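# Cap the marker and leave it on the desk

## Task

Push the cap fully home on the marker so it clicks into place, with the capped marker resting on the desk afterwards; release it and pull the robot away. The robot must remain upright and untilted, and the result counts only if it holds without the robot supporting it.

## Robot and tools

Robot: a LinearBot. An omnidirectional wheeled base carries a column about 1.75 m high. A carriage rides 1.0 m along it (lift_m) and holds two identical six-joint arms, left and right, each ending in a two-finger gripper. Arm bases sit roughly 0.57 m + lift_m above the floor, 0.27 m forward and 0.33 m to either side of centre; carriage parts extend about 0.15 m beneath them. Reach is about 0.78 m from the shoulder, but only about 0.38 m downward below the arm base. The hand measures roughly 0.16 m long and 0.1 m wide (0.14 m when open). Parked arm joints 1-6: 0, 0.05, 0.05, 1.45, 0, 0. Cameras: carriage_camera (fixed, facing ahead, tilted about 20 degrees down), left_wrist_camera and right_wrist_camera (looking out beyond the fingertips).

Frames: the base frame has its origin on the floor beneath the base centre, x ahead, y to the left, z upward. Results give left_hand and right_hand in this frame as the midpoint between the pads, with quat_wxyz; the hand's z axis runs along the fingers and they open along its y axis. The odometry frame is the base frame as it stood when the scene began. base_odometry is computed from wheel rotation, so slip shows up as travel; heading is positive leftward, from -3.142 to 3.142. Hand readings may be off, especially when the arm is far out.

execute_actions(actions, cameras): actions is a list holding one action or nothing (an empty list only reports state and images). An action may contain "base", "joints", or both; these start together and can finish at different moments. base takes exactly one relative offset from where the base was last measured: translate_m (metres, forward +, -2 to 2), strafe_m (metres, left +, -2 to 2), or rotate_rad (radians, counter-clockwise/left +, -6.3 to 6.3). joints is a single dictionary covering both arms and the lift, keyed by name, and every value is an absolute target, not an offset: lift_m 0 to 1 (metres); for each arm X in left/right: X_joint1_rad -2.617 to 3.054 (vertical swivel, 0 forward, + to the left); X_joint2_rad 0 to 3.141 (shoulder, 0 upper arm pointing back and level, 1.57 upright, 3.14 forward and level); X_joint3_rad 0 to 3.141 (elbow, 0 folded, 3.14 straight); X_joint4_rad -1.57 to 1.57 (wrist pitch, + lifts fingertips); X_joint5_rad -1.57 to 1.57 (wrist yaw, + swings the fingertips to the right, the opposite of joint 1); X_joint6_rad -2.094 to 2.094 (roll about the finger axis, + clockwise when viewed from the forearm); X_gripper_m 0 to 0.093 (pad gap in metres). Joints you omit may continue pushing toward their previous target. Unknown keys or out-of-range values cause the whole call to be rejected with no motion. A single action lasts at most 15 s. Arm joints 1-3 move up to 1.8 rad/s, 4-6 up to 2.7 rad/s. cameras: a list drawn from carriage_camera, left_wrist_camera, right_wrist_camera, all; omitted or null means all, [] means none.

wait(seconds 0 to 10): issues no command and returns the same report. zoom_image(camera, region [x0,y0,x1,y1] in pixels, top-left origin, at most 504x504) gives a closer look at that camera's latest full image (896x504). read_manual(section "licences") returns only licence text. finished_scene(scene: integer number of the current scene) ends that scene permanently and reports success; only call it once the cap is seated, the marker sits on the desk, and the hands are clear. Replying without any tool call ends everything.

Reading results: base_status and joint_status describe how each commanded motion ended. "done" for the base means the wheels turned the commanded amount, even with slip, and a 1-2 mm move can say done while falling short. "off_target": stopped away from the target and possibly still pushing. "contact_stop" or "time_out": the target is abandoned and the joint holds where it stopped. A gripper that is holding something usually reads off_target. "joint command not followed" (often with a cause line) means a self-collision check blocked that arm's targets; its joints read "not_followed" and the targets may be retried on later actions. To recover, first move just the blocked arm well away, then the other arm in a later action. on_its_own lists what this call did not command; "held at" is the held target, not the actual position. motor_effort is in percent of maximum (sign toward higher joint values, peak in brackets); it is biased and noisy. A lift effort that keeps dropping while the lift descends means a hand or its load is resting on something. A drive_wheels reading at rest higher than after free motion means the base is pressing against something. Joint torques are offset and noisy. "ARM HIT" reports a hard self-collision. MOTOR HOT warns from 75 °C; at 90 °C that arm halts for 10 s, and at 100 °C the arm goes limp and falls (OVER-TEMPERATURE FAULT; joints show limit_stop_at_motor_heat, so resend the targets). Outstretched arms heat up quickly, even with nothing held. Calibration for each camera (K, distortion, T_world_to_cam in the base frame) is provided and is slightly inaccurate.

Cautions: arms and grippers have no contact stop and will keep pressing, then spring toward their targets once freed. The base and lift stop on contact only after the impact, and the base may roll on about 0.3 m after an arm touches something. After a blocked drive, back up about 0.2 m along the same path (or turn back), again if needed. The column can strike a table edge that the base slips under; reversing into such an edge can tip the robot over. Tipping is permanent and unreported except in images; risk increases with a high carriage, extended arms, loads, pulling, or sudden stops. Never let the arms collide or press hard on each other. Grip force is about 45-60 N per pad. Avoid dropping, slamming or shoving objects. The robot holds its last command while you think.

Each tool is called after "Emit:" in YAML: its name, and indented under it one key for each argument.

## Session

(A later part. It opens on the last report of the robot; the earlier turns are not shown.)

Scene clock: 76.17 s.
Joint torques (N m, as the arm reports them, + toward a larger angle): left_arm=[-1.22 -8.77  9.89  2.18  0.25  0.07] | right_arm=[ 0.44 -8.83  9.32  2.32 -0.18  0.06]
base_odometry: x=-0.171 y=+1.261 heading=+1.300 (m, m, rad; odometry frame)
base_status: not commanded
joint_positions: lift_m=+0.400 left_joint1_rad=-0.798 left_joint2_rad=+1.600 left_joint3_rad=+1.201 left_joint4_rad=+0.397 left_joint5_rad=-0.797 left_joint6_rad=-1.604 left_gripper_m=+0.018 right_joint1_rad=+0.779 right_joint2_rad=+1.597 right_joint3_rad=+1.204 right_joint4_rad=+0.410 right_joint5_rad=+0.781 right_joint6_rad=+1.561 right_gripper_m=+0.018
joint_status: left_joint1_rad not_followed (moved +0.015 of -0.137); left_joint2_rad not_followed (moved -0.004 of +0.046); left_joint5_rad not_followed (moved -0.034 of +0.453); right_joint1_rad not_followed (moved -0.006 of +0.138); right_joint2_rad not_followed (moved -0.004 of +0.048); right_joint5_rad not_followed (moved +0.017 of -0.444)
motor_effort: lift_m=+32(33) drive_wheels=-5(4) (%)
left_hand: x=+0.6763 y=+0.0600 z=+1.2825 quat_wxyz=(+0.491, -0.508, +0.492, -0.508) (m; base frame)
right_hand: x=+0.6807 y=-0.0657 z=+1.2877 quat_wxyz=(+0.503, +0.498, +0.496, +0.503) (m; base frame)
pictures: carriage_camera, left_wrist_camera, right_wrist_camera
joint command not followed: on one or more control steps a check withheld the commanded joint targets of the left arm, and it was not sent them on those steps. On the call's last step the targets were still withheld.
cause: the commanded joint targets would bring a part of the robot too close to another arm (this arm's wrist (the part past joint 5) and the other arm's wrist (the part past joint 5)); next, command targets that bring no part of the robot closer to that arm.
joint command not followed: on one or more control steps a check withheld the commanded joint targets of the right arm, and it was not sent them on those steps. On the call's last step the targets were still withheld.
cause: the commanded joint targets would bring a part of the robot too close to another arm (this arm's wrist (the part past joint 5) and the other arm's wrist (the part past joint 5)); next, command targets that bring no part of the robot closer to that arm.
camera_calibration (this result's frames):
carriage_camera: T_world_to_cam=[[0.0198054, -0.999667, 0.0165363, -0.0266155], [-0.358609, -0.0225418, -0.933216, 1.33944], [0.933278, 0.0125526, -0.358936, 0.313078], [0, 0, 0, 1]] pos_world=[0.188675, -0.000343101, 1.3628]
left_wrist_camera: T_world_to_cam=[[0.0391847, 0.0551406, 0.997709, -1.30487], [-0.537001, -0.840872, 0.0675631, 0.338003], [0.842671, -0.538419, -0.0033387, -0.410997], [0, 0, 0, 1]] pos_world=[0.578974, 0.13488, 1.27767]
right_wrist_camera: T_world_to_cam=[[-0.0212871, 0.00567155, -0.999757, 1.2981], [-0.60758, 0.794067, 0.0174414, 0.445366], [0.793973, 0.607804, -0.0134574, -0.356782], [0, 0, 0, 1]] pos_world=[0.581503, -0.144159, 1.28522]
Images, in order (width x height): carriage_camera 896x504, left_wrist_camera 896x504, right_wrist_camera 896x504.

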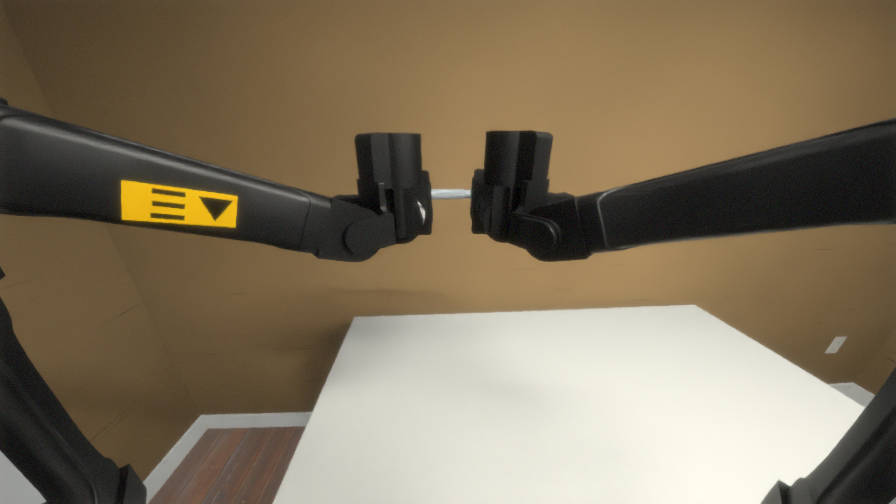

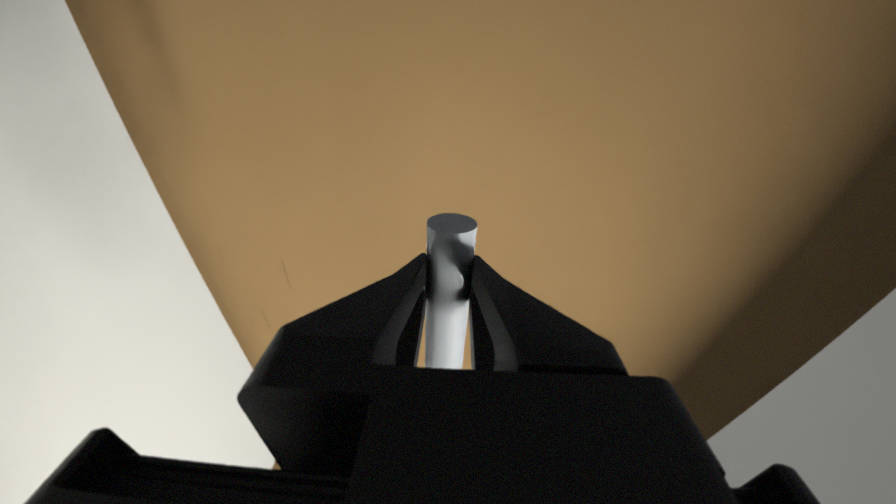

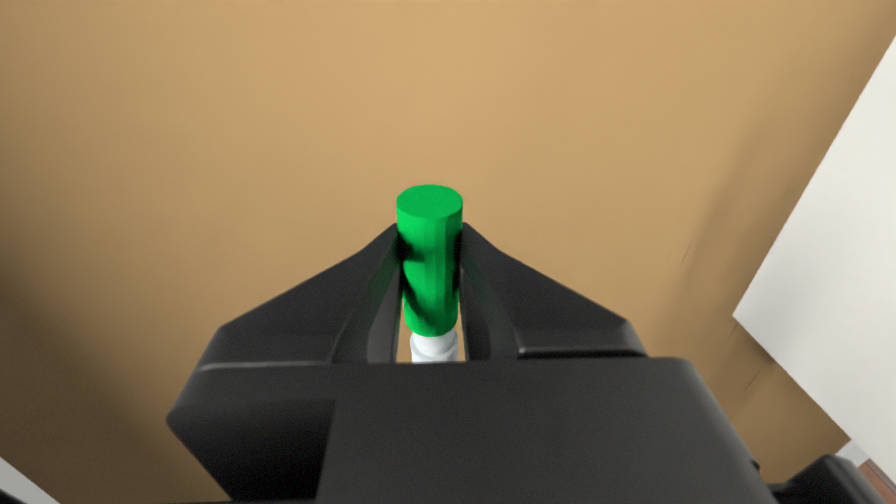

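Emit:
execute_actions:
  actions:
    - {"joints":{"left_joint1_rad":-0.815,"left_joint5_rad":-0.76,"right_joint1_rad":0.785,"right_joint5_rad":0.775,"left_joint2_rad":1.6,"right_joint2_rad":1.6,"left_joint3_rad":1.216,"right_joint3_rad":1.185,"left_joint4_rad":0.4,"right_joint4_rad":0.4}}
  cameras: ["right_wrist_camera"]

Emit:
execute_actions:
  actions:
    - {"joints":{"right_gripper_m":0.045}}
  cameras: []

Emit:
execute_actions:
  actions:
    - {"joints":{"right_joint1_rad":0.496,"right_joint5_rad":-0.104,"right_joint2_rad":1.48,"right_joint3_rad":1.063}}
  cameras: ["carriage_camera","right_wrist_camera"]

Scene clock: 83.33 s.
Joint torques (N m, as the arm reports them, + toward a larger angle): left_arm=[-1.45 -9.01 10.82  2.22  0.08  0.04] | right_arm=[ 0.24 -8.89  7.88  2.25  0.04  0.08]
base_odometry: x=-0.171 y=+1.261 heading=+1.300 (m, m, rad; odometry frame)
base_status: not commanded
joint_positions: lift_m=+0.400 left_joint1_rad=-0.800 left_joint2_rad=+1.600 left_joint3_rad=+1.202 left_joint4_rad=+0.398 left_joint5_rad=-0.778 left_joint6_rad=-1.608 left_gripper_m=+0.018 right_joint1_rad=+0.782 right_joint2_rad=+1.597 right_joint3_rad=+1.204 right_joint4_rad=+0.409 right_joint5_rad=+0.773 right_joint6_rad=+1.564 right_gripper_m=+0.018
joint_status: all done
motor_effort: lift_m=+32(32) drive_wheels=+4(4) (%)
left_hand: x=+0.6759 y=+0.0560 z=+1.2833 quat_wxyz=(+0.485, -0.504, +0.496, -0.515) (m; base frame)
right_hand: x=+0.6798 y=-0.0627 z=+1.2875 quat_wxyz=(+0.499, +0.496, +0.499, +0.506) (m; base frame)
pictures: right_wrist_camera
joint command not followed: on one or more control steps a check withheld the commanded joint targets of the left arm, and it was not sent them on those steps.
cause: the commanded joint targets would bring a part of the robot too close to another arm (this arm's wrist (the part past joint 4) and the other arm's wrist (the part past joint 4)); next, command targets that bring no part of the robot closer to that arm.
joint command not followed: on one or more control steps a check withheld the commanded joint targets of the right arm, and it was not sent them on those steps.
cause: the commanded joint targets would bring a part of the robot too close to another arm (this arm's wrist (the part past joint 4) and the other arm's wrist (the part past joint 4)); next, command targets that bring no part of the robot closer to that arm.
camera_calibration (this result's frames):
right_wrist_camera: T_world_to_cam=[[-0.0220906, 0.00754931, -0.999727, 1.29848], [-0.617242, 0.78653, 0.0195783, 0.44585], [0.786463, 0.617506, -0.0127152, -0.353146], [0, 0, 0, 1]] pos_world=[0.581618, -0.142408, 1.28491]
Images, in order (width x height): right_wrist_camera 896x504.

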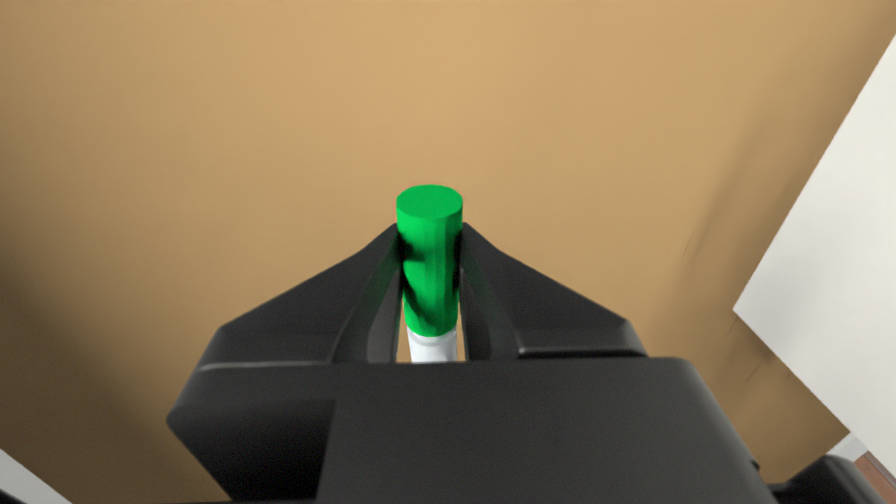

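Scene clock: 83.93 s.
Joint torques (N m, as the arm reports them, + toward a larger angle): left_arm=[-1.08 -8.97 10.95  2.26 -0.05  0.04] | right_arm=[ 0.27 -8.91  7.86  2.26  0.03  0.07]
base_odometry: x=-0.171 y=+1.261 heading=+1.300 (m, m, rad; odometry frame)
base_status: not commanded
joint_positions: lift_m=+0.400 left_joint1_rad=-0.804 left_joint2_rad=+1.600 left_joint3_rad=+1.202 left_joint4_rad=+0.398 left_joint5_rad=-0.768 left_joint6_rad=-1.608 left_gripper_m=+0.018 right_joint1_rad=+0.782 right_joint2_rad=+1.597 right_joint3_rad=+1.204 right_joint4_rad=+0.409 right_joint5_rad=+0.773 right_joint6_rad=+1.564 right_gripper_m=+0.045
joint_status: all done
motor_effort: lift_m=+32(32) drive_wheels=+4(4) (%)
left_hand: x=+0.6747 y=+0.0524 z=+1.2833 quat_wxyz=(+0.481, -0.500, +0.500, -0.518) (m; base frame)
right_hand: x=+0.6798 y=-0.0627 z=+1.2875 quat_wxyz=(+0.499, +0.496, +0.498, +0.506) (m; base frame)
pictures: none
No camera images: the call's "cameras" was empty. Leave "cameras" out to get every camera's image.

Scene clock: 85.30 s.
Joint torques (N m, as the arm reports them, + toward a larger angle): left_arm=[-1.11 -8.96 10.97  2.25 -0.04  0.02] | right_arm=[ 0.24 -9.07  8.41  2.61 -0.08  0.07]
base_odometry: x=-0.171 y=+1.261 heading=+1.300 (m, m, rad; odometry frame)
base_status: not commanded
joint_positions: lift_m=+0.400 left_joint1_rad=-0.804 left_joint2_rad=+1.600 left_joint3_rad=+1.202 left_joint4_rad=+0.398 left_joint5_rad=-0.766 left_joint6_rad=-1.608 left_gripper_m=+0.018 right_joint1_rad=+0.493 right_joint2_rad=+1.490 right_joint3_rad=+1.078 right_joint4_rad=+0.407 right_joint5_rad=-0.096 right_joint6_rad=+1.564 right_gripper_m=+0.045
joint_status: all done
motor_effort: lift_m=+32(32) drive_wheels=+4(4) (%)
left_hand: x=+0.6747 y=+0.0521 z=+1.2833 quat_wxyz=(+0.481, -0.500, +0.500, -0.519) (m; base frame)
right_hand: x=+0.6856 y=-0.0638 z=+1.2776 quat_wxyz=(+0.334, +0.332, +0.626, +0.621) (m; base frame)
pictures: carriage_camera, right_wrist_camera
camera_calibration (this result's frames):
carriage_camera: T_world_to_cam=[[0.0198054, -0.999667, 0.0165363, -0.0266155], [-0.358609, -0.0225418, -0.933216, 1.33944], [0.933278, 0.0125526, -0.358936, 0.313078], [0, 0, 0, 1]] pos_world=[0.188675, -0.000343101, 1.3628]
right_wrist_camera: T_world_to_cam=[[-0.030644, -0.0233757, -0.999257, 1.29202], [-0.946888, 0.320843, 0.0215325, 0.644217], [0.320101, 0.946844, -0.031966, 0.00823925], [0, 0, 0, 1]] pos_world=[0.646956, -0.184292, 1.27745]
Images, in order (width x height): carriage_camera 896x504, right_wrist_camera 896x504.

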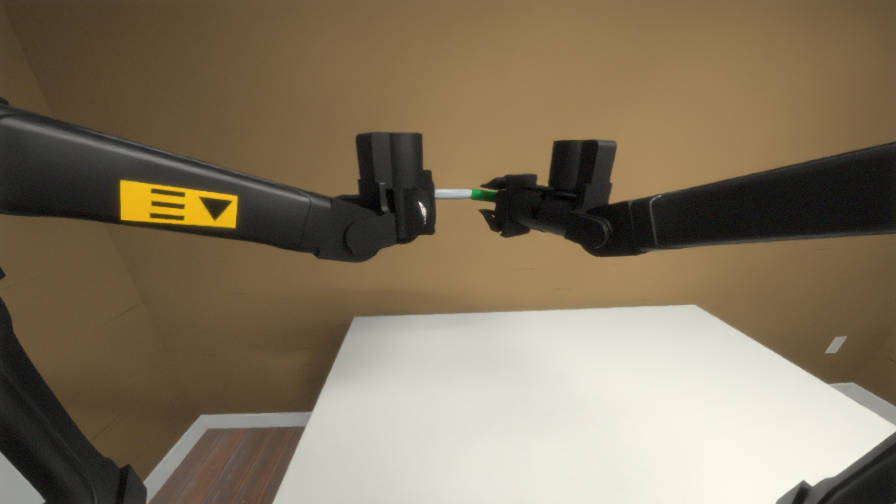

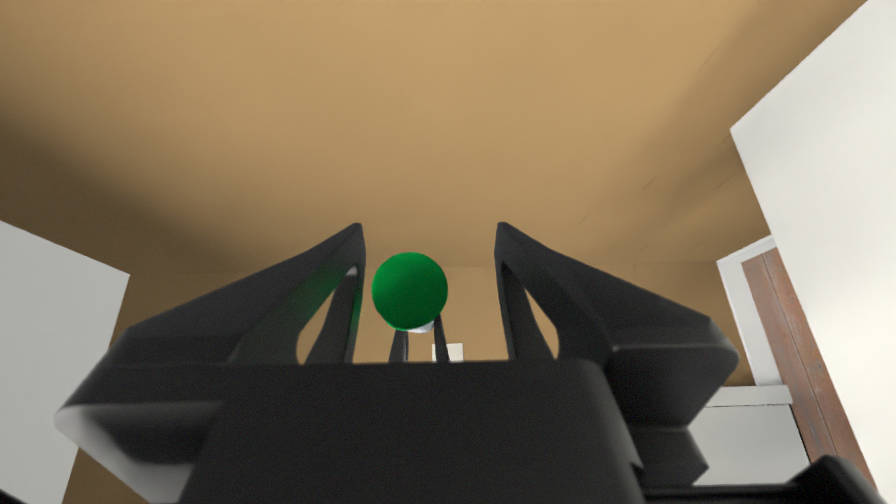

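Emit:
execute_actions:
  actions:
    - {"joints":{"right_joint2_rad":1.463}}
  cameras: ["right_wrist_camera"]

Emit:
execute_actions:
  actions:
    - {"joints":{"right_gripper_m":0}}
  cameras: ["right_wrist_camera"]

Emit:
execute_actions:
  actions:
    - {"joints":{"left_joint1_rad":-0.92,"left_joint5_rad":-0.40,"right_joint1_rad":0.61,"right_joint5_rad":-0.39,"left_joint2_rad":1.638,"right_joint2_rad":1.498}}

Emit:
zoom_image:
  camera: "carriage_camera"
  region: [430,165,510,225]

Scene clock: 89.50 s.
Joint torques (N m, as the arm reports them, + toward a larger angle): left_arm=[-1.01 -8.97 10.92  2.24 -0.03  0.04] | right_arm=[ 0.22 -9.15  8.45  2.62 -0.08  0.07]
base_odometry: x=-0.171 y=+1.261 heading=+1.300 (m, m, rad; odometry frame)
base_status: not commanded
joint_positions: lift_m=+0.400 left_joint1_rad=-0.804 left_joint2_rad=+1.600 left_joint3_rad=+1.202 left_joint4_rad=+0.398 left_joint5_rad=-0.766 left_joint6_rad=-1.608 left_gripper_m=+0.018 right_joint1_rad=+0.493 right_joint2_rad=+1.478 right_joint3_rad=+1.078 right_joint4_rad=+0.407 right_joint5_rad=-0.096 right_joint6_rad=+1.564 right_gripper_m=+0.045
joint_status: all done
motor_effort: lift_m=+32(32) drive_wheels=+4(4) (%)
left_hand: x=+0.6747 y=+0.0521 z=+1.2833 quat_wxyz=(+0.481, -0.500, +0.500, -0.519) (m; base frame)
right_hand: x=+0.6832 y=-0.0651 z=+1.2833 quat_wxyz=(+0.337, +0.330, +0.623, +0.625) (m; base frame)
pictures: right_wrist_camera
camera_calibration (this result's frames):
right_wrist_camera: T_world_to_cam=[[-0.019896, -0.0176019, -0.999647, 1.29119], [-0.947074, 0.320742, 0.013202, 0.653059], [0.320397, 0.947003, -0.0230518, -0.00123313], [0, 0, 0, 1]] pos_world=[0.64458, -0.185568, 1.28209]
Images, in order (width x height): right_wrist_camera 896x504.

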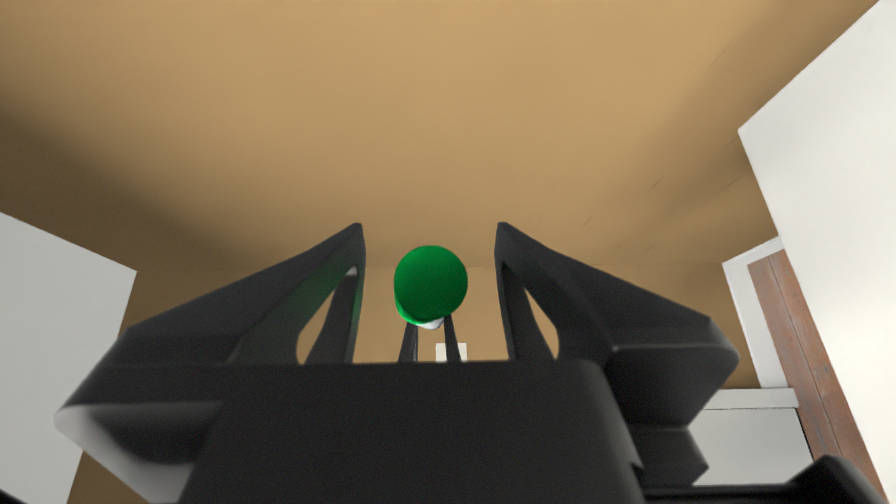

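Scene clock: 90.10 s.
Joint torques (N m, as the arm reports them, + toward a larger angle): left_arm=[-0.93 -8.93 10.99  2.28 -0.03  0.02] | right_arm=[ 0.38 -9.3   8.42  2.6  -0.09  0.06]
base_odometry: x=-0.171 y=+1.261 heading=+1.300 (m, m, rad; odometry frame)
base_status: not commanded
joint_positions: lift_m=+0.400 left_joint1_rad=-0.804 left_joint2_rad=+1.600 left_joint3_rad=+1.202 left_joint4_rad=+0.394 left_joint5_rad=-0.766 left_joint6_rad=-1.605 left_gripper_m=+0.018 right_joint1_rad=+0.493 right_joint2_rad=+1.478 right_joint3_rad=+1.078 right_joint4_rad=+0.409 right_joint5_rad=-0.096 right_joint6_rad=+1.565 right_gripper_m=+0.017
joint_status: right_gripper_m off_target (ended at +0.017, target +0.000)
motor_effort: lift_m=+32(32) drive_wheels=+4(4) (%)
left_hand: x=+0.6747 y=+0.0521 z=+1.2825 quat_wxyz=(+0.482, -0.499, +0.502, -0.517) (m; base frame)
right_hand: x=+0.6832 y=-0.0651 z=+1.2839 quat_wxyz=(+0.337, +0.330, +0.622, +0.625) (m; base frame)
pictures: right_wrist_camera
camera_calibration (this result's frames):
right_wrist_camera: T_world_to_cam=[[-0.0185156, -0.0155679, -0.999707, 1.29102], [-0.947095, 0.320707, 0.0125469, 0.653901], [0.320418, 0.94705, -0.0206824, -0.00427029], [0, 0, 0, 1]] pos_world=[0.644579, -0.185568, 1.28235]
Images, in order (width x height): right_wrist_camera 896x504.

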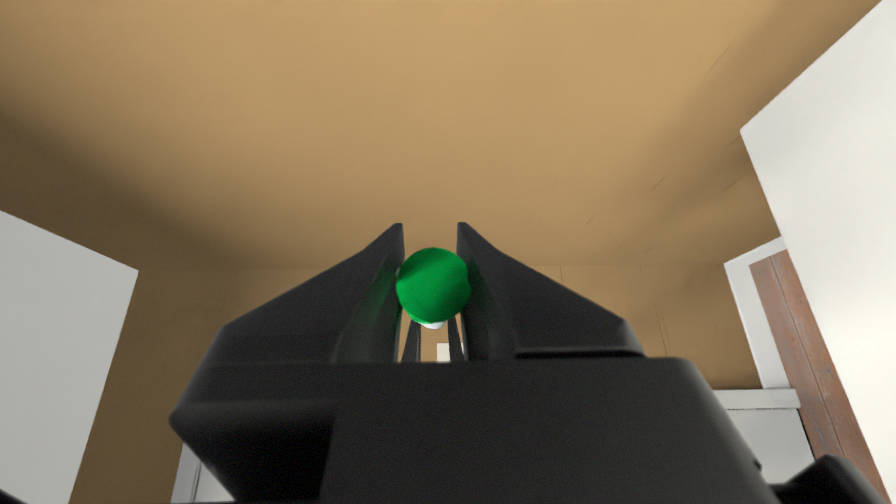

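Scene clock: 91.07 s.
Joint torques (N m, as the arm reports them, + toward a larger angle): left_arm=[-7.39 -6.26 10.95  2.29  3.32  0.  ] | right_arm=[ 8.68 -6.45  8.47  2.63 -2.87  0.08]
base_odometry: x=-0.171 y=+1.261 heading=+1.300 (m, m, rad; odometry frame)
base_status: not commanded
joint_positions: lift_m=+0.400 left_joint1_rad=-0.808 left_joint2_rad=+1.606 left_joint3_rad=+1.202 left_joint4_rad=+0.395 left_joint5_rad=-0.748 left_joint6_rad=-1.604 left_gripper_m=+0.018 right_joint1_rad=+0.505 right_joint2_rad=+1.478 right_joint3_rad=+1.078 right_joint4_rad=+0.405 right_joint5_rad=-0.131 right_joint6_rad=+1.563 right_gripper_m=+0.017
joint_status: left_joint1_rad off_target (ended at -0.808, target -0.920); left_joint5_rad off_target (ended at -0.748, target -0.400); right_joint1_rad off_target (ended at +0.505, target +0.610); right_joint5_rad off_target (ended at -0.131, target -0.390); the others done
motor_effort: lift_m=+32(32) drive_wheels=+4(4) (%)
left_hand: x=+0.6744 y=+0.0463 z=+1.2799 quat_wxyz=(+0.476, -0.493, +0.510, -0.520) (m; base frame)
right_hand: x=+0.6767 y=-0.0550 z=+1.2829 quat_wxyz=(+0.322, +0.315, +0.631, +0.632) (m; base frame)
pictures: carriage_camera, left_wrist_camera, right_wrist_camera
camera_calibration (this result's frames):
carriage_camera: T_world_to_cam=[[0.0198054, -0.999667, 0.0165363, -0.0266155], [-0.358609, -0.0225418, -0.933216, 1.33944], [0.933278, 0.0125526, -0.358936, 0.313078], [0, 0, 0, 1]] pos_world=[0.188675, -0.000343101, 1.3628]
left_wrist_camera: T_world_to_cam=[[0.0468856, 0.0477284, 0.997759, -1.30636], [-0.585452, -0.808003, 0.0661622, 0.358576], [0.80935, -0.587242, -0.00994097, -0.383551], [0, 0, 0, 1]] pos_world=[0.581606, 0.126844, 1.2759]
right_wrist_camera: T_world_to_cam=[[-0.020133, -0.0202739, -0.999592, 1.29071], [-0.961165, 0.27563, 0.0137687, 0.649973], [0.275238, 0.96105, -0.0250359, 0.0251906], [0, 0, 0, 1]] pos_world=[0.643784, -0.177193, 1.28187]
Images, in order (width x height): carriage_camera 896x504, left_wrist_camera 896x504, right_wrist_camera 896x504.

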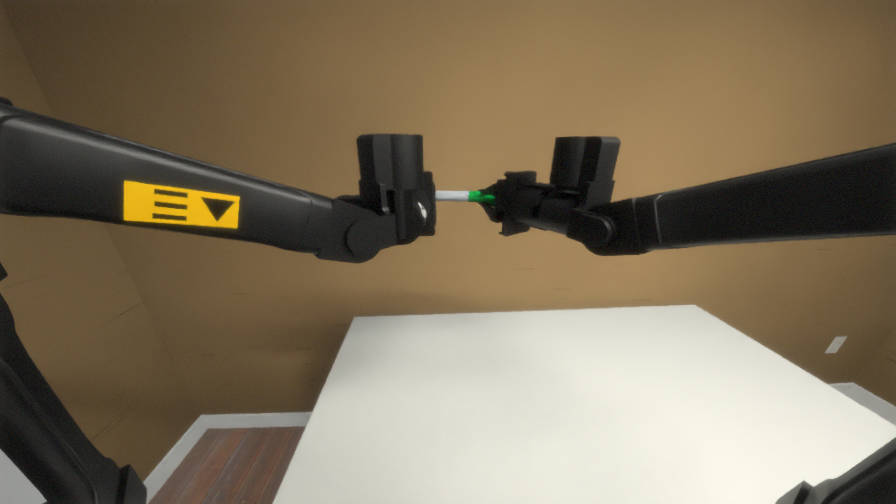

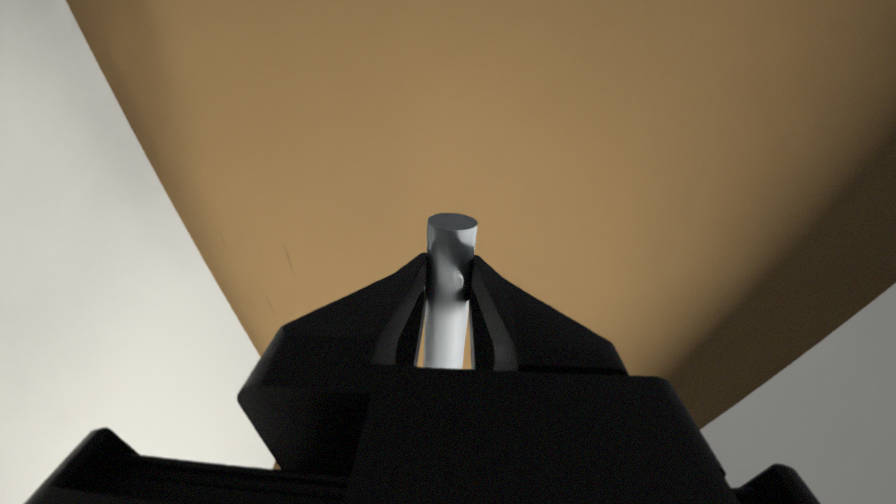

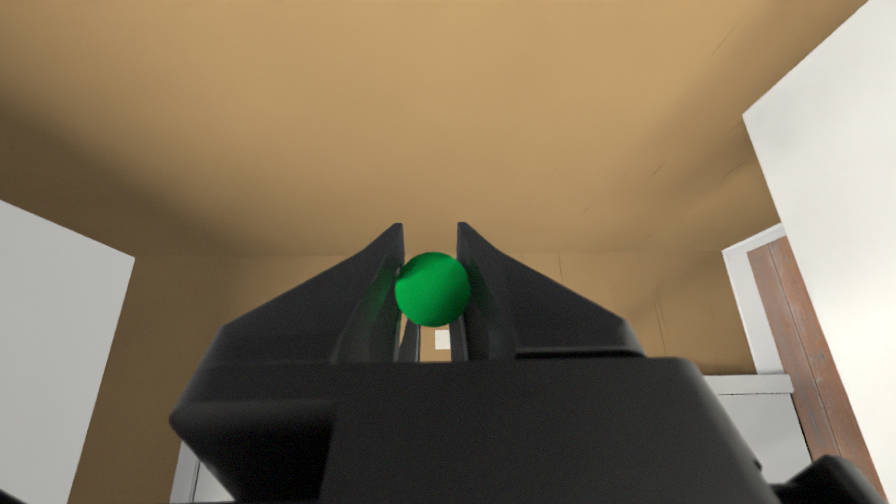

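Region (430, 165, 510, 225) of carriage_camera's 896x504 image, scaled by 6.300, with more detail than that image has; it fills the top 378 rows of this view, and the rest is white.

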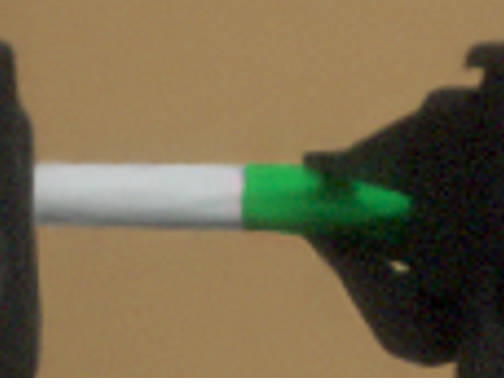

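More force, then a gentle pull test.

Emit:
execute_actions:
  actions:
    - {"joints":{"left_joint1_rad":-0.975,"left_joint5_rad":-0.23,"right_joint1_rad":0.665,"right_joint5_rad":-0.51,"left_joint2_rad":1.658,"right_joint2_rad":1.512}}
  cameras: ["left_wrist_camera"]

Emit:
execute_actions:
  actions:
    - {"joints":{"left_joint1_rad":-0.79,"left_joint5_rad":-0.79,"right_joint1_rad":0.48,"right_joint5_rad":-0.09,"left_joint2_rad":1.6,"right_joint2_rad":1.475}}
  cameras: ["carriage_camera"]

Emit:
zoom_image:
  camera: "carriage_camera"
  region: [430,165,510,225]

Scene clock: 94.70 s.
Joint torques (N m, as the arm reports them, + toward a larger angle): left_arm=[-11.36  -4.69  10.91   2.28   4.88  -0.01] | right_arm=[12.66 -5.27  8.48  2.63 -3.81  0.08]
base_odometry: x=-0.171 y=+1.261 heading=+1.300 (m, m, rad; odometry frame)
base_status: not commanded
joint_positions: lift_m=+0.400 left_joint1_rad=-0.800 left_joint2_rad=+1.606 left_joint3_rad=+1.202 left_joint4_rad=+0.395 left_joint5_rad=-0.736 left_joint6_rad=-1.602 left_gripper_m=+0.018 right_joint1_rad=+0.512 right_joint2_rad=+1.478 right_joint3_rad=+1.078 right_joint4_rad=+0.405 right_joint5_rad=-0.165 right_joint6_rad=+1.562 right_gripper_m=+0.017
joint_status: left_joint1_rad off_target (ended at -0.800, target -0.975); left_joint5_rad off_target (ended at -0.736, target -0.230); right_joint1_rad off_target (ended at +0.512, target +0.665); right_joint5_rad off_target (ended at -0.166, target -0.510); the others done
motor_effort: lift_m=+32(32) drive_wheels=+4(4) (%)
left_hand: x=+0.6764 y=+0.0476 z=+1.2799 quat_wxyz=(+0.476, -0.492, +0.511, -0.520) (m; base frame)
right_hand: x=+0.6713 y=-0.0475 z=+1.2828 quat_wxyz=(+0.309, +0.302, +0.638, +0.638) (m; base frame)
pictures: left_wrist_camera
camera_calibration (this result's frames):
left_wrist_camera: T_world_to_cam=[[0.0470363, 0.0457014, 0.997847, -1.30662], [-0.58885, -0.805652, 0.064656, 0.364853], [0.806873, -0.590623, -0.0109836, -0.381262], [0, 0, 0, 1]] pos_world=[0.583932, 0.128477, 1.27603]
Images, in order (width x height): left_wrist_camera 896x504.

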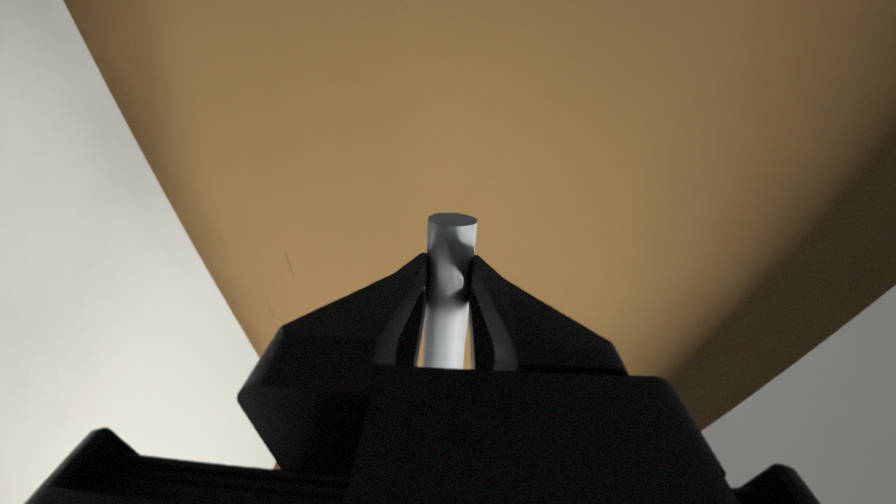

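Scene clock: 95.83 s.
Joint torques (N m, as the arm reports them, + toward a larger angle): left_arm=[-0.84 -7.81 10.96  2.27 -0.06  0.  ] | right_arm=[-0.39 -6.38  8.86  2.55  0.1   0.09]
base_odometry: x=-0.171 y=+1.261 heading=+1.300 (m, m, rad; odometry frame)
base_status: not commanded
joint_positions: lift_m=+0.400 left_joint1_rad=-0.784 left_joint2_rad=+1.588 left_joint3_rad=+1.202 left_joint4_rad=+0.393 left_joint5_rad=-0.794 left_joint6_rad=-1.605 left_gripper_m=+0.018 right_joint1_rad=+0.485 right_joint2_rad=+1.457 right_joint3_rad=+1.073 right_joint4_rad=+0.412 right_joint5_rad=-0.099 right_joint6_rad=+1.564 right_gripper_m=+0.017
joint_status: all done
motor_effort: lift_m=+32(32) drive_wheels=+4(4) (%)
left_hand: x=+0.6781 y=+0.0674 z=+1.2874 quat_wxyz=(+0.494, -0.511, +0.486, -0.508) (m; base frame)
right_hand: x=+0.6806 y=-0.0706 z=+1.2915 quat_wxyz=(+0.343, +0.328, +0.616, +0.629) (m; base frame)
pictures: carriage_camera
camera_calibration (this result's frames):
carriage_camera: T_world_to_cam=[[0.0198054, -0.999667, 0.0165363, -0.0266155], [-0.358609, -0.0225418, -0.933216, 1.33944], [0.933278, 0.0125526, -0.358936, 0.313078], [0, 0, 0, 1]] pos_world=[0.188675, -0.000343101, 1.3628]
Images, in order (width x height): carriage_camera 896x504.

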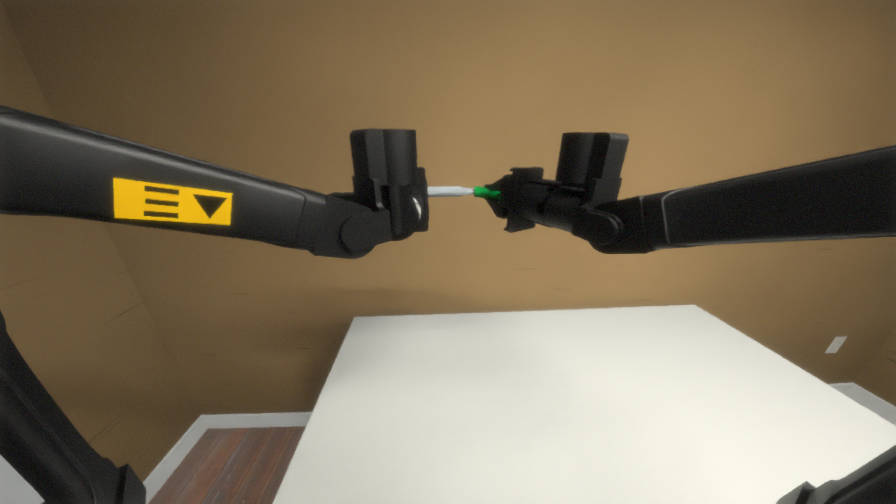

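Region (430, 165, 510, 225) of carriage_camera's 896x504 image, scaled by 6.300, with more detail than that image has; it fills the top 378 rows of this view, and the rest is white.

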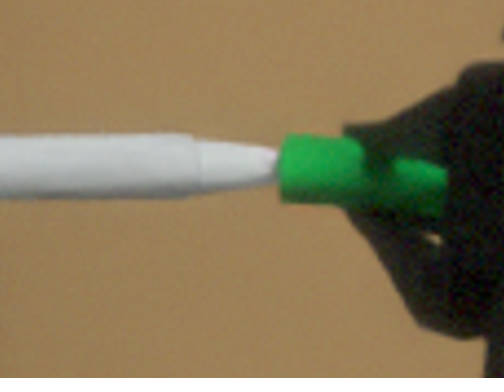

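Emit:
execute_actions:
  actions:
    - {"joints":{"left_joint1_rad":-0.87,"left_joint5_rad":-0.56,"right_joint1_rad":0.565,"right_joint5_rad":-0.28,"left_joint2_rad":1.63,"right_joint2_rad":1.5}}
  cameras: []

Emit:
execute_actions:
  actions:
    - {"joints":{"left_joint1_rad":-0.83,"left_joint5_rad":-0.68,"right_joint1_rad":0.525,"right_joint5_rad":-0.185,"left_joint2_rad":1.61,"right_joint2_rad":1.485}}
  cameras: []

Emit:
execute_actions:
  actions:
    - {"joints":{"left_joint1_rad":-0.805,"left_joint5_rad":-0.755,"right_joint1_rad":0.5,"right_joint5_rad":-0.13,"left_joint2_rad":1.6,"right_joint2_rad":1.478}}
  cameras: []

Emit:
execute_actions:
  actions:
    - {"joints":{"left_joint1_rad":-0.795,"left_joint5_rad":-0.785,"right_joint1_rad":0.49,"right_joint5_rad":-0.105}}
  cameras: ["carriage_camera"]

Emit:
zoom_image:
  camera: "carriage_camera"
  region: [430,165,510,225]

Scene clock: 100.30 s.
Joint torques (N m, as the arm reports them, + toward a larger angle): left_arm=[-4.41 -7.27 10.95  2.3   1.89  0.02] | right_arm=[ 4.75 -5.7   9.05  2.69 -1.59  0.08]
base_odometry: x=-0.171 y=+1.261 heading=+1.300 (m, m, rad; odometry frame)
base_status: not commanded
joint_positions: lift_m=+0.400 left_joint1_rad=-0.805 left_joint2_rad=+1.609 left_joint3_rad=+1.202 left_joint4_rad=+0.394 left_joint5_rad=-0.762 left_joint6_rad=-1.605 left_gripper_m=+0.018 right_joint1_rad=+0.507 right_joint2_rad=+1.472 right_joint3_rad=+1.071 right_joint4_rad=+0.403 right_joint5_rad=-0.137 right_joint6_rad=+1.564 right_gripper_m=+0.017
joint_status: left_joint1_rad off_target (ended at -0.805, target -0.870); left_joint5_rad off_target (ended at -0.762, target -0.560); right_joint1_rad off_target (ended at +0.507, target +0.565); right_joint5_rad off_target (ended at -0.137, target -0.280); the others done
motor_effort: lift_m=+33(32) drive_wheels=+4(5) (%)
left_hand: x=+0.6758 y=+0.0497 z=+1.2784 quat_wxyz=(+0.480, -0.498, +0.507, -0.515) (m; base frame)
right_hand: x=+0.6741 y=-0.0541 z=+1.2815 quat_wxyz=(+0.319, +0.313, +0.633, +0.632) (m; base frame)
pictures: none
No camera images: the call's "cameras" was empty. Leave "cameras" out to get every camera's image.

Scene clock: 101.00 s.
Joint torques (N m, as the arm reports them, + toward a larger angle): left_arm=[-2.11 -8.78 10.93  2.3   0.69  0.02] | right_arm=[ 1.96 -6.97  9.08  2.64 -0.63  0.08]
base_odometry: x=-0.171 y=+1.261 heading=+1.300 (m, m, rad; odometry frame)
base_status: not commanded
joint_positions: lift_m=+0.400 left_joint1_rad=-0.803 left_joint2_rad=+1.609 left_joint3_rad=+1.202 left_joint4_rad=+0.394 left_joint5_rad=-0.760 left_joint6_rad=-1.605 left_gripper_m=+0.018 right_joint1_rad=+0.502 right_joint2_rad=+1.472 right_joint3_rad=+1.071 right_joint4_rad=+0.403 right_joint5_rad=-0.127 right_joint6_rad=+1.564 right_gripper_m=+0.017
joint_status: left_joint1_rad off_target (ended at -0.803, target -0.830); left_joint5_rad off_target (ended at -0.760, target -0.680); right_joint1_rad off_target (ended at +0.502, target +0.525); right_joint5_rad off_target (ended at -0.127, target -0.185); the others done
motor_effort: lift_m=+32(32) drive_wheels=+4(4) (%)
left_hand: x=+0.6762 y=+0.0500 z=+1.2784 quat_wxyz=(+0.480, -0.498, +0.507, -0.515) (m; base frame)
right_hand: x=+0.6766 y=-0.0578 z=+1.2815 quat_wxyz=(+0.323, +0.318, +0.631, +0.630) (m; base frame)
pictures: none
No camera images: the call's "cameras" was empty. Leave "cameras" out to get every camera's image.

Scene clock: 101.60 s.
Joint torques (N m, as the arm reports them, + toward a larger angle): left_arm=[-0.63 -9.75 10.92  2.29 -0.03  0.  ] | right_arm=[ 0.03 -7.54  9.01  2.66 -0.08  0.08]
base_odometry: x=-0.171 y=+1.261 heading=+1.300 (m, m, rad; odometry frame)
base_status: not commanded
joint_positions: lift_m=+0.400 left_joint1_rad=-0.803 left_joint2_rad=+1.609 left_joint3_rad=+1.202 left_joint4_rad=+0.394 left_joint5_rad=-0.763 left_joint6_rad=-1.605 left_gripper_m=+0.018 right_joint1_rad=+0.500 right_joint2_rad=+1.472 right_joint3_rad=+1.071 right_joint4_rad=+0.403 right_joint5_rad=-0.122 right_joint6_rad=+1.564 right_gripper_m=+0.017
joint_status: all done
motor_effort: lift_m=+32(32) drive_wheels=+4(4) (%)
left_hand: x=+0.6763 y=+0.0507 z=+1.2784 quat_wxyz=(+0.481, -0.499, +0.506, -0.514) (m; base frame)
right_hand: x=+0.6775 y=-0.0592 z=+1.2815 quat_wxyz=(+0.326, +0.320, +0.630, +0.628) (m; base frame)
pictures: none
No camera images: the call's "cameras" was empty. Leave "cameras" out to get every camera's image.

Scene clock: 102.10 s.
Joint torques (N m, as the arm reports them, + toward a larger angle): left_arm=[ 0.07 -9.74 10.99  2.28 -0.29 -0.01] | right_arm=[-0.77 -7.57  9.01  2.67  0.16  0.07]
base_odometry: x=-0.171 y=+1.261 heading=+1.300 (m, m, rad; odometry frame)
base_status: not commanded
joint_positions: lift_m=+0.400 left_joint1_rad=-0.803 left_joint2_rad=+1.609 left_joint3_rad=+1.202 left_joint4_rad=+0.394 left_joint5_rad=-0.766 left_joint6_rad=-1.605 left_gripper_m=+0.018 right_joint1_rad=+0.500 right_joint2_rad=+1.472 right_joint3_rad=+1.071 right_joint4_rad=+0.403 right_joint5_rad=-0.118 right_joint6_rad=+1.564 right_gripper_m=+0.017
joint_status: all done
motor_effort: lift_m=+32(32) drive_wheels=+4(4) (%)
left_hand: x=+0.6763 y=+0.0512 z=+1.2784 quat_wxyz=(+0.482, -0.499, +0.505, -0.513) (m; base frame)
right_hand: x=+0.6779 y=-0.0598 z=+1.2815 quat_wxyz=(+0.327, +0.322, +0.629, +0.628) (m; base frame)
pictures: carriage_camera
camera_calibration (this result's frames):
carriage_camera: T_world_to_cam=[[0.0198054, -0.999667, 0.0165363, -0.0266155], [-0.358609, -0.0225418, -0.933216, 1.33944], [0.933278, 0.0125526, -0.358936, 0.313078], [0, 0, 0, 1]] pos_world=[0.188675, -0.000343101, 1.3628]
Images, in order (width x height): carriage_camera 896x504.

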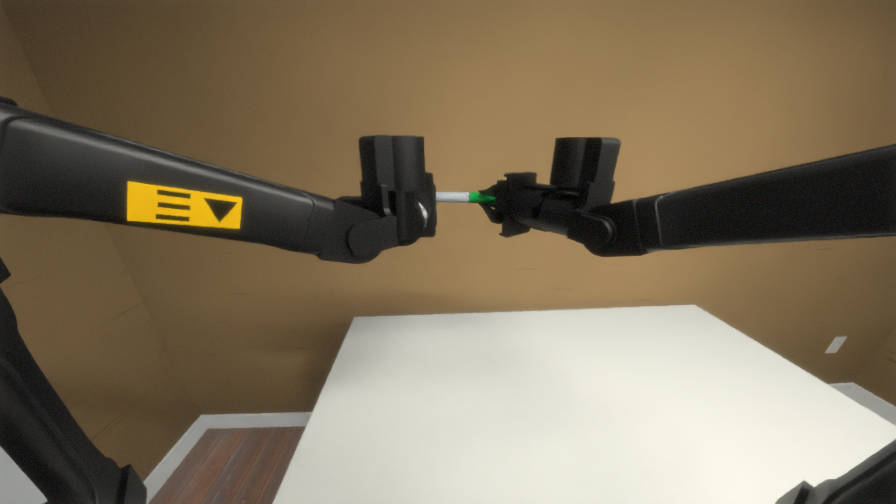

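Region (430, 165, 510, 225) of carriage_camera's 896x504 image, scaled by 6.300, with more detail than that image has; it fills the top 378 rows of this view, and the rest is white.

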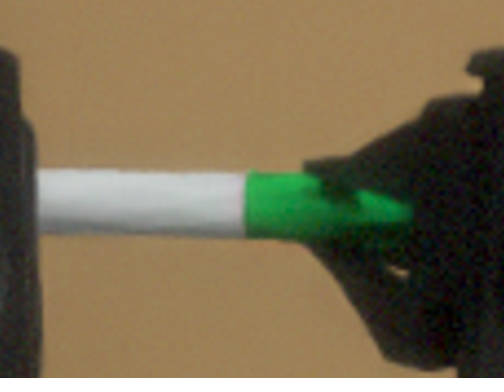

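Emit:
execute_actions:
  actions:
    - {"joints":{"left_joint1_rad":-0.812,"left_joint5_rad":-0.73,"right_joint1_rad":0.51,"right_joint5_rad":-0.15}}
  cameras: []

Emit:
execute_actions:
  actions:
    - {"joints":{"right_gripper_m":0.07}}
  cameras: []

Emit:
execute_actions:
  actions:
    - {"joints":{"right_joint1_rad":0.0}}
  cameras: []

Emit:
execute_actions:
  actions:
    - {"joints":{"left_joint1_rad":-0.55,"left_joint2_rad":2.465,"left_joint3_rad":1.456,"left_joint4_rad":-0.562,"left_joint5_rad":0.04,"left_joint6_rad":-1.9,"right_joint2_rad":0.05,"right_joint3_rad":0.05,"right_joint4_rad":1.45,"right_joint5_rad":0,"right_joint6_rad":0}}
  cameras: []

Emit:
execute_actions:
  actions:
    - {"joints":{"lift_m":0.34}}
  cameras: ["carriage_camera","left_wrist_camera"]

Scene clock: 107.17 s.
Joint torques (N m, as the arm reports them, + toward a larger angle): left_arm=[-0.97 -9.71 10.91  2.3   0.18  0.03] | right_arm=[ 0.89 -7.6   9.05  2.67 -0.22  0.07]
base_odometry: x=-0.171 y=+1.261 heading=+1.300 (m, m, rad; odometry frame)
base_status: not commanded
joint_positions: lift_m=+0.400 left_joint1_rad=-0.803 left_joint2_rad=+1.609 left_joint3_rad=+1.202 left_joint4_rad=+0.394 left_joint5_rad=-0.761 left_joint6_rad=-1.605 left_gripper_m=+0.018 right_joint1_rad=+0.500 right_joint2_rad=+1.472 right_joint3_rad=+1.071 right_joint4_rad=+0.403 right_joint5_rad=-0.129 right_joint6_rad=+1.564 right_gripper_m=+0.017
joint_status: left_joint5_rad off_target (ended at -0.761, target -0.730); right_joint5_rad off_target (ended at -0.129, target -0.150); the others done
motor_effort: lift_m=+32(32) drive_wheels=+4(4) (%)
left_hand: x=+0.6763 y=+0.0504 z=+1.2784 quat_wxyz=(+0.481, -0.498, +0.506, -0.514) (m; base frame)
right_hand: x=+0.6769 y=-0.0583 z=+1.2815 quat_wxyz=(+0.323, +0.318, +0.631, +0.629) (m; base frame)
pictures: none
No camera images: the call's "cameras" was empty. Leave "cameras" out to get every camera's image.

Scene clock: 107.83 s.
Joint torques (N m, as the arm reports them, + toward a larger angle): left_arm=[-0.97 -9.74 11.06  2.3   0.    0.02] | right_arm=[ 0.75 -7.49  8.97  2.67 -0.09  0.07]
base_odometry: x=-0.171 y=+1.261 heading=+1.300 (m, m, rad; odometry frame)
base_status: not commanded
joint_positions: lift_m=+0.400 left_joint1_rad=-0.803 left_joint2_rad=+1.609 left_joint3_rad=+1.202 left_joint4_rad=+0.394 left_joint5_rad=-0.738 left_joint6_rad=-1.605 left_gripper_m=+0.018 right_joint1_rad=+0.501 right_joint2_rad=+1.472 right_joint3_rad=+1.071 right_joint4_rad=+0.403 right_joint5_rad=-0.140 right_joint6_rad=+1.564 right_gripper_m=+0.070
joint_status: all done
on_its_own: left_joint5_rad moved +0.023 to your old target -0.730
motor_effort: lift_m=+32(32) drive_wheels=+4(4) (%)
left_hand: x=+0.6760 y=+0.0462 z=+1.2784 quat_wxyz=(+0.474, -0.492, +0.512, -0.520) (m; base frame)
right_hand: x=+0.6754 y=-0.0562 z=+1.2815 quat_wxyz=(+0.320, +0.314, +0.633, +0.631) (m; base frame)
pictures: none
No camera images: the call's "cameras" was empty. Leave "cameras" out to get every camera's image.

Scene clock: 108.93 s.
Joint torques (N m, as the arm reports them, + toward a larger angle): left_arm=[-0.97 -9.76 11.    2.31 -0.03  0.01] | right_arm=[-0.02 -7.56  9.05  2.66 -0.02  0.08]
base_odometry: x=-0.171 y=+1.261 heading=+1.300 (m, m, rad; odometry frame)
base_status: not commanded
joint_positions: lift_m=+0.400 left_joint1_rad=-0.803 left_joint2_rad=+1.609 left_joint3_rad=+1.202 left_joint4_rad=+0.394 left_joint5_rad=-0.737 left_joint6_rad=-1.605 left_gripper_m=+0.018 right_joint1_rad=-0.001 right_joint2_rad=+1.472 right_joint3_rad=+1.071 right_joint4_rad=+0.403 right_joint5_rad=-0.148 right_joint6_rad=+1.564 right_gripper_m=+0.070
joint_status: all done
motor_effort: lift_m=+32(33) drive_wheels=+4(4) (%)
left_hand: x=+0.6760 y=+0.0460 z=+1.2784 quat_wxyz=(+0.474, -0.492, +0.512, -0.520) (m; base frame)
right_hand: x=+0.7467 y=-0.2864 z=+1.2815 quat_wxyz=(+0.464, +0.460, +0.537, +0.534) (m; base frame)
pictures: none
No camera images: the call's "cameras" was empty. Leave "cameras" out to get every camera's image.

Scene clock: 110.67 s.
Joint torques (N m, as the arm reports them, + toward a larger angle): left_arm=[ -0.8  -13.97   6.55   0.36  -0.11  -0.05] | right_arm=[ 0.04  3.44  5.6  -0.14  0.11  0.05]
base_odometry: x=-0.171 y=+1.261 heading=+1.300 (m, m, rad; odometry frame)
base_status: not commanded
joint_positions: lift_m=+0.400 left_joint1_rad=-0.543 left_joint2_rad=+2.468 left_joint3_rad=+1.449 left_joint4_rad=-0.563 left_joint5_rad=+0.034 left_joint6_rad=-1.895 left_gripper_m=+0.018 right_joint1_rad=-0.001 right_joint2_rad=+0.066 right_joint3_rad=+0.066 right_joint4_rad=+1.450 right_joint5_rad=-0.008 right_joint6_rad=+0.005 right_gripper_m=+0.070
joint_status: all done
motor_effort: lift_m=+32(32) drive_wheels=-5(4) (%)
left_hand: x=+0.6018 y=+0.0978 z=+0.8006 quat_wxyz=(-0.018, -0.626, +0.780, -0.001) (m; base frame)
right_hand: x=+0.2905 y=-0.3100 z=+1.3804 quat_wxyz=(+0.998, -0.004, +0.060, +0.002) (m; base frame)
pictures: none
No camera images: the call's "cameras" was empty. Leave "cameras" out to get every camera's image.

Scene clock: 111.43 s.
Joint torques (N m, as the arm reports them, + toward a larger angle): left_arm=[ -0.95 -13.85   6.6    0.41  -0.14  -0.06] | right_arm=[ 0.07  3.4   6.06 -0.12  0.1   0.05]
base_odometry: x=-0.171 y=+1.261 heading=+1.300 (m, m, rad; odometry frame)
base_status: not commanded
joint_positions: lift_m=+0.340 left_joint1_rad=-0.543 left_joint2_rad=+2.467 left_joint3_rad=+1.449 left_joint4_rad=-0.563 left_joint5_rad=+0.036 left_joint6_rad=-1.895 left_gripper_m=+0.018 right_joint1_rad=-0.001 right_joint2_rad=+0.066 right_joint3_rad=+0.062 right_joint4_rad=+1.450 right_joint5_rad=-0.007 right_joint6_rad=+0.005 right_gripper_m=+0.070
joint_status: all done
motor_effort: lift_m=+29(29) drive_wheels=-5(5) (%)
left_hand: x=+0.6020 y=+0.0973 z=+0.7413 quat_wxyz=(-0.019, -0.626, +0.780, -0.002) (m; base frame)
right_hand: x=+0.2917 y=-0.3102 z=+1.3196 quat_wxyz=(+0.998, -0.003, +0.062, +0.002) (m; base frame)
pictures: carriage_camera, left_wrist_camera
camera_calibration (this result's frames):
carriage_camera: T_world_to_cam=[[0.0198054, -0.999667, 0.0165363, -0.0256267], [-0.358609, -0.0225418, -0.933216, 1.28364], [0.933278, 0.0125526, -0.358936, 0.291616], [0, 0, 0, 1]] pos_world=[0.188675, -0.000343101, 1.30301]
left_wrist_camera: T_world_to_cam=[[0.97896, -0.195411, -0.058758, -0.522197], [-0.129463, -0.817375, 0.561371, -0.247633], [-0.157725, -0.541952, -0.825476, 0.881901], [0, 0, 0, 1]] pos_world=[0.618249, 0.173496, 0.836318]
Images, in order (width x height): carriage_camera 896x504, left_wrist_camera 896x504.

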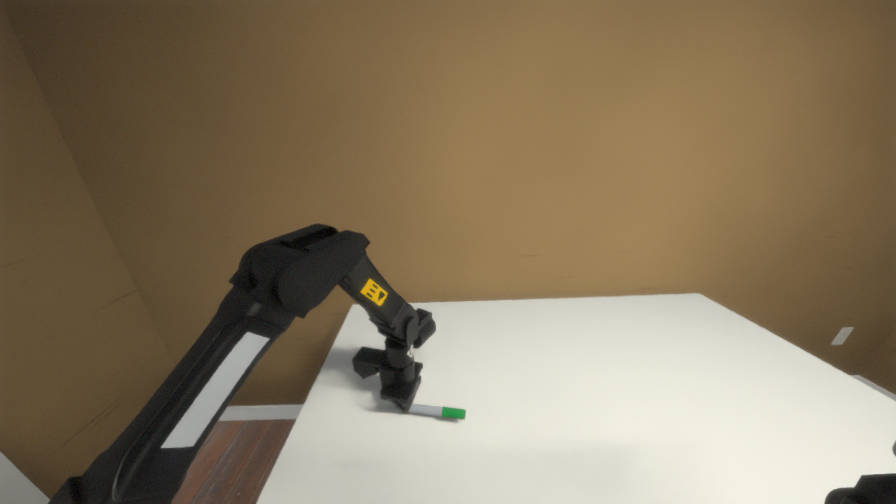

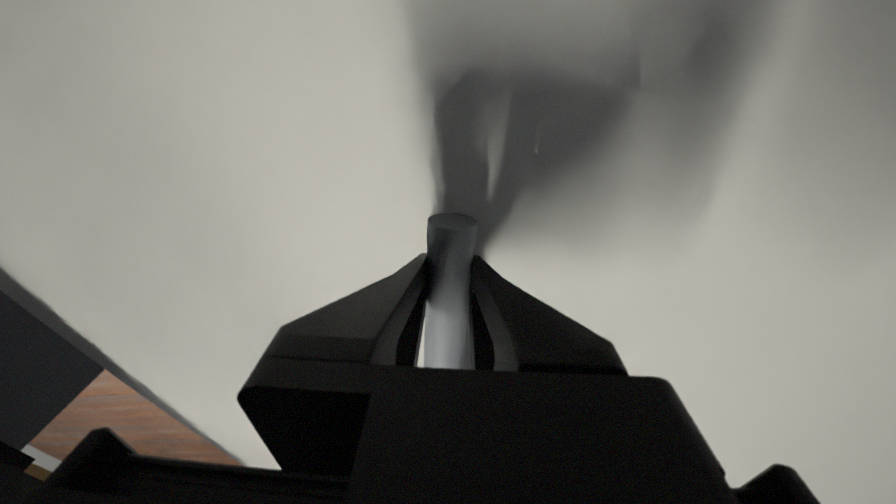

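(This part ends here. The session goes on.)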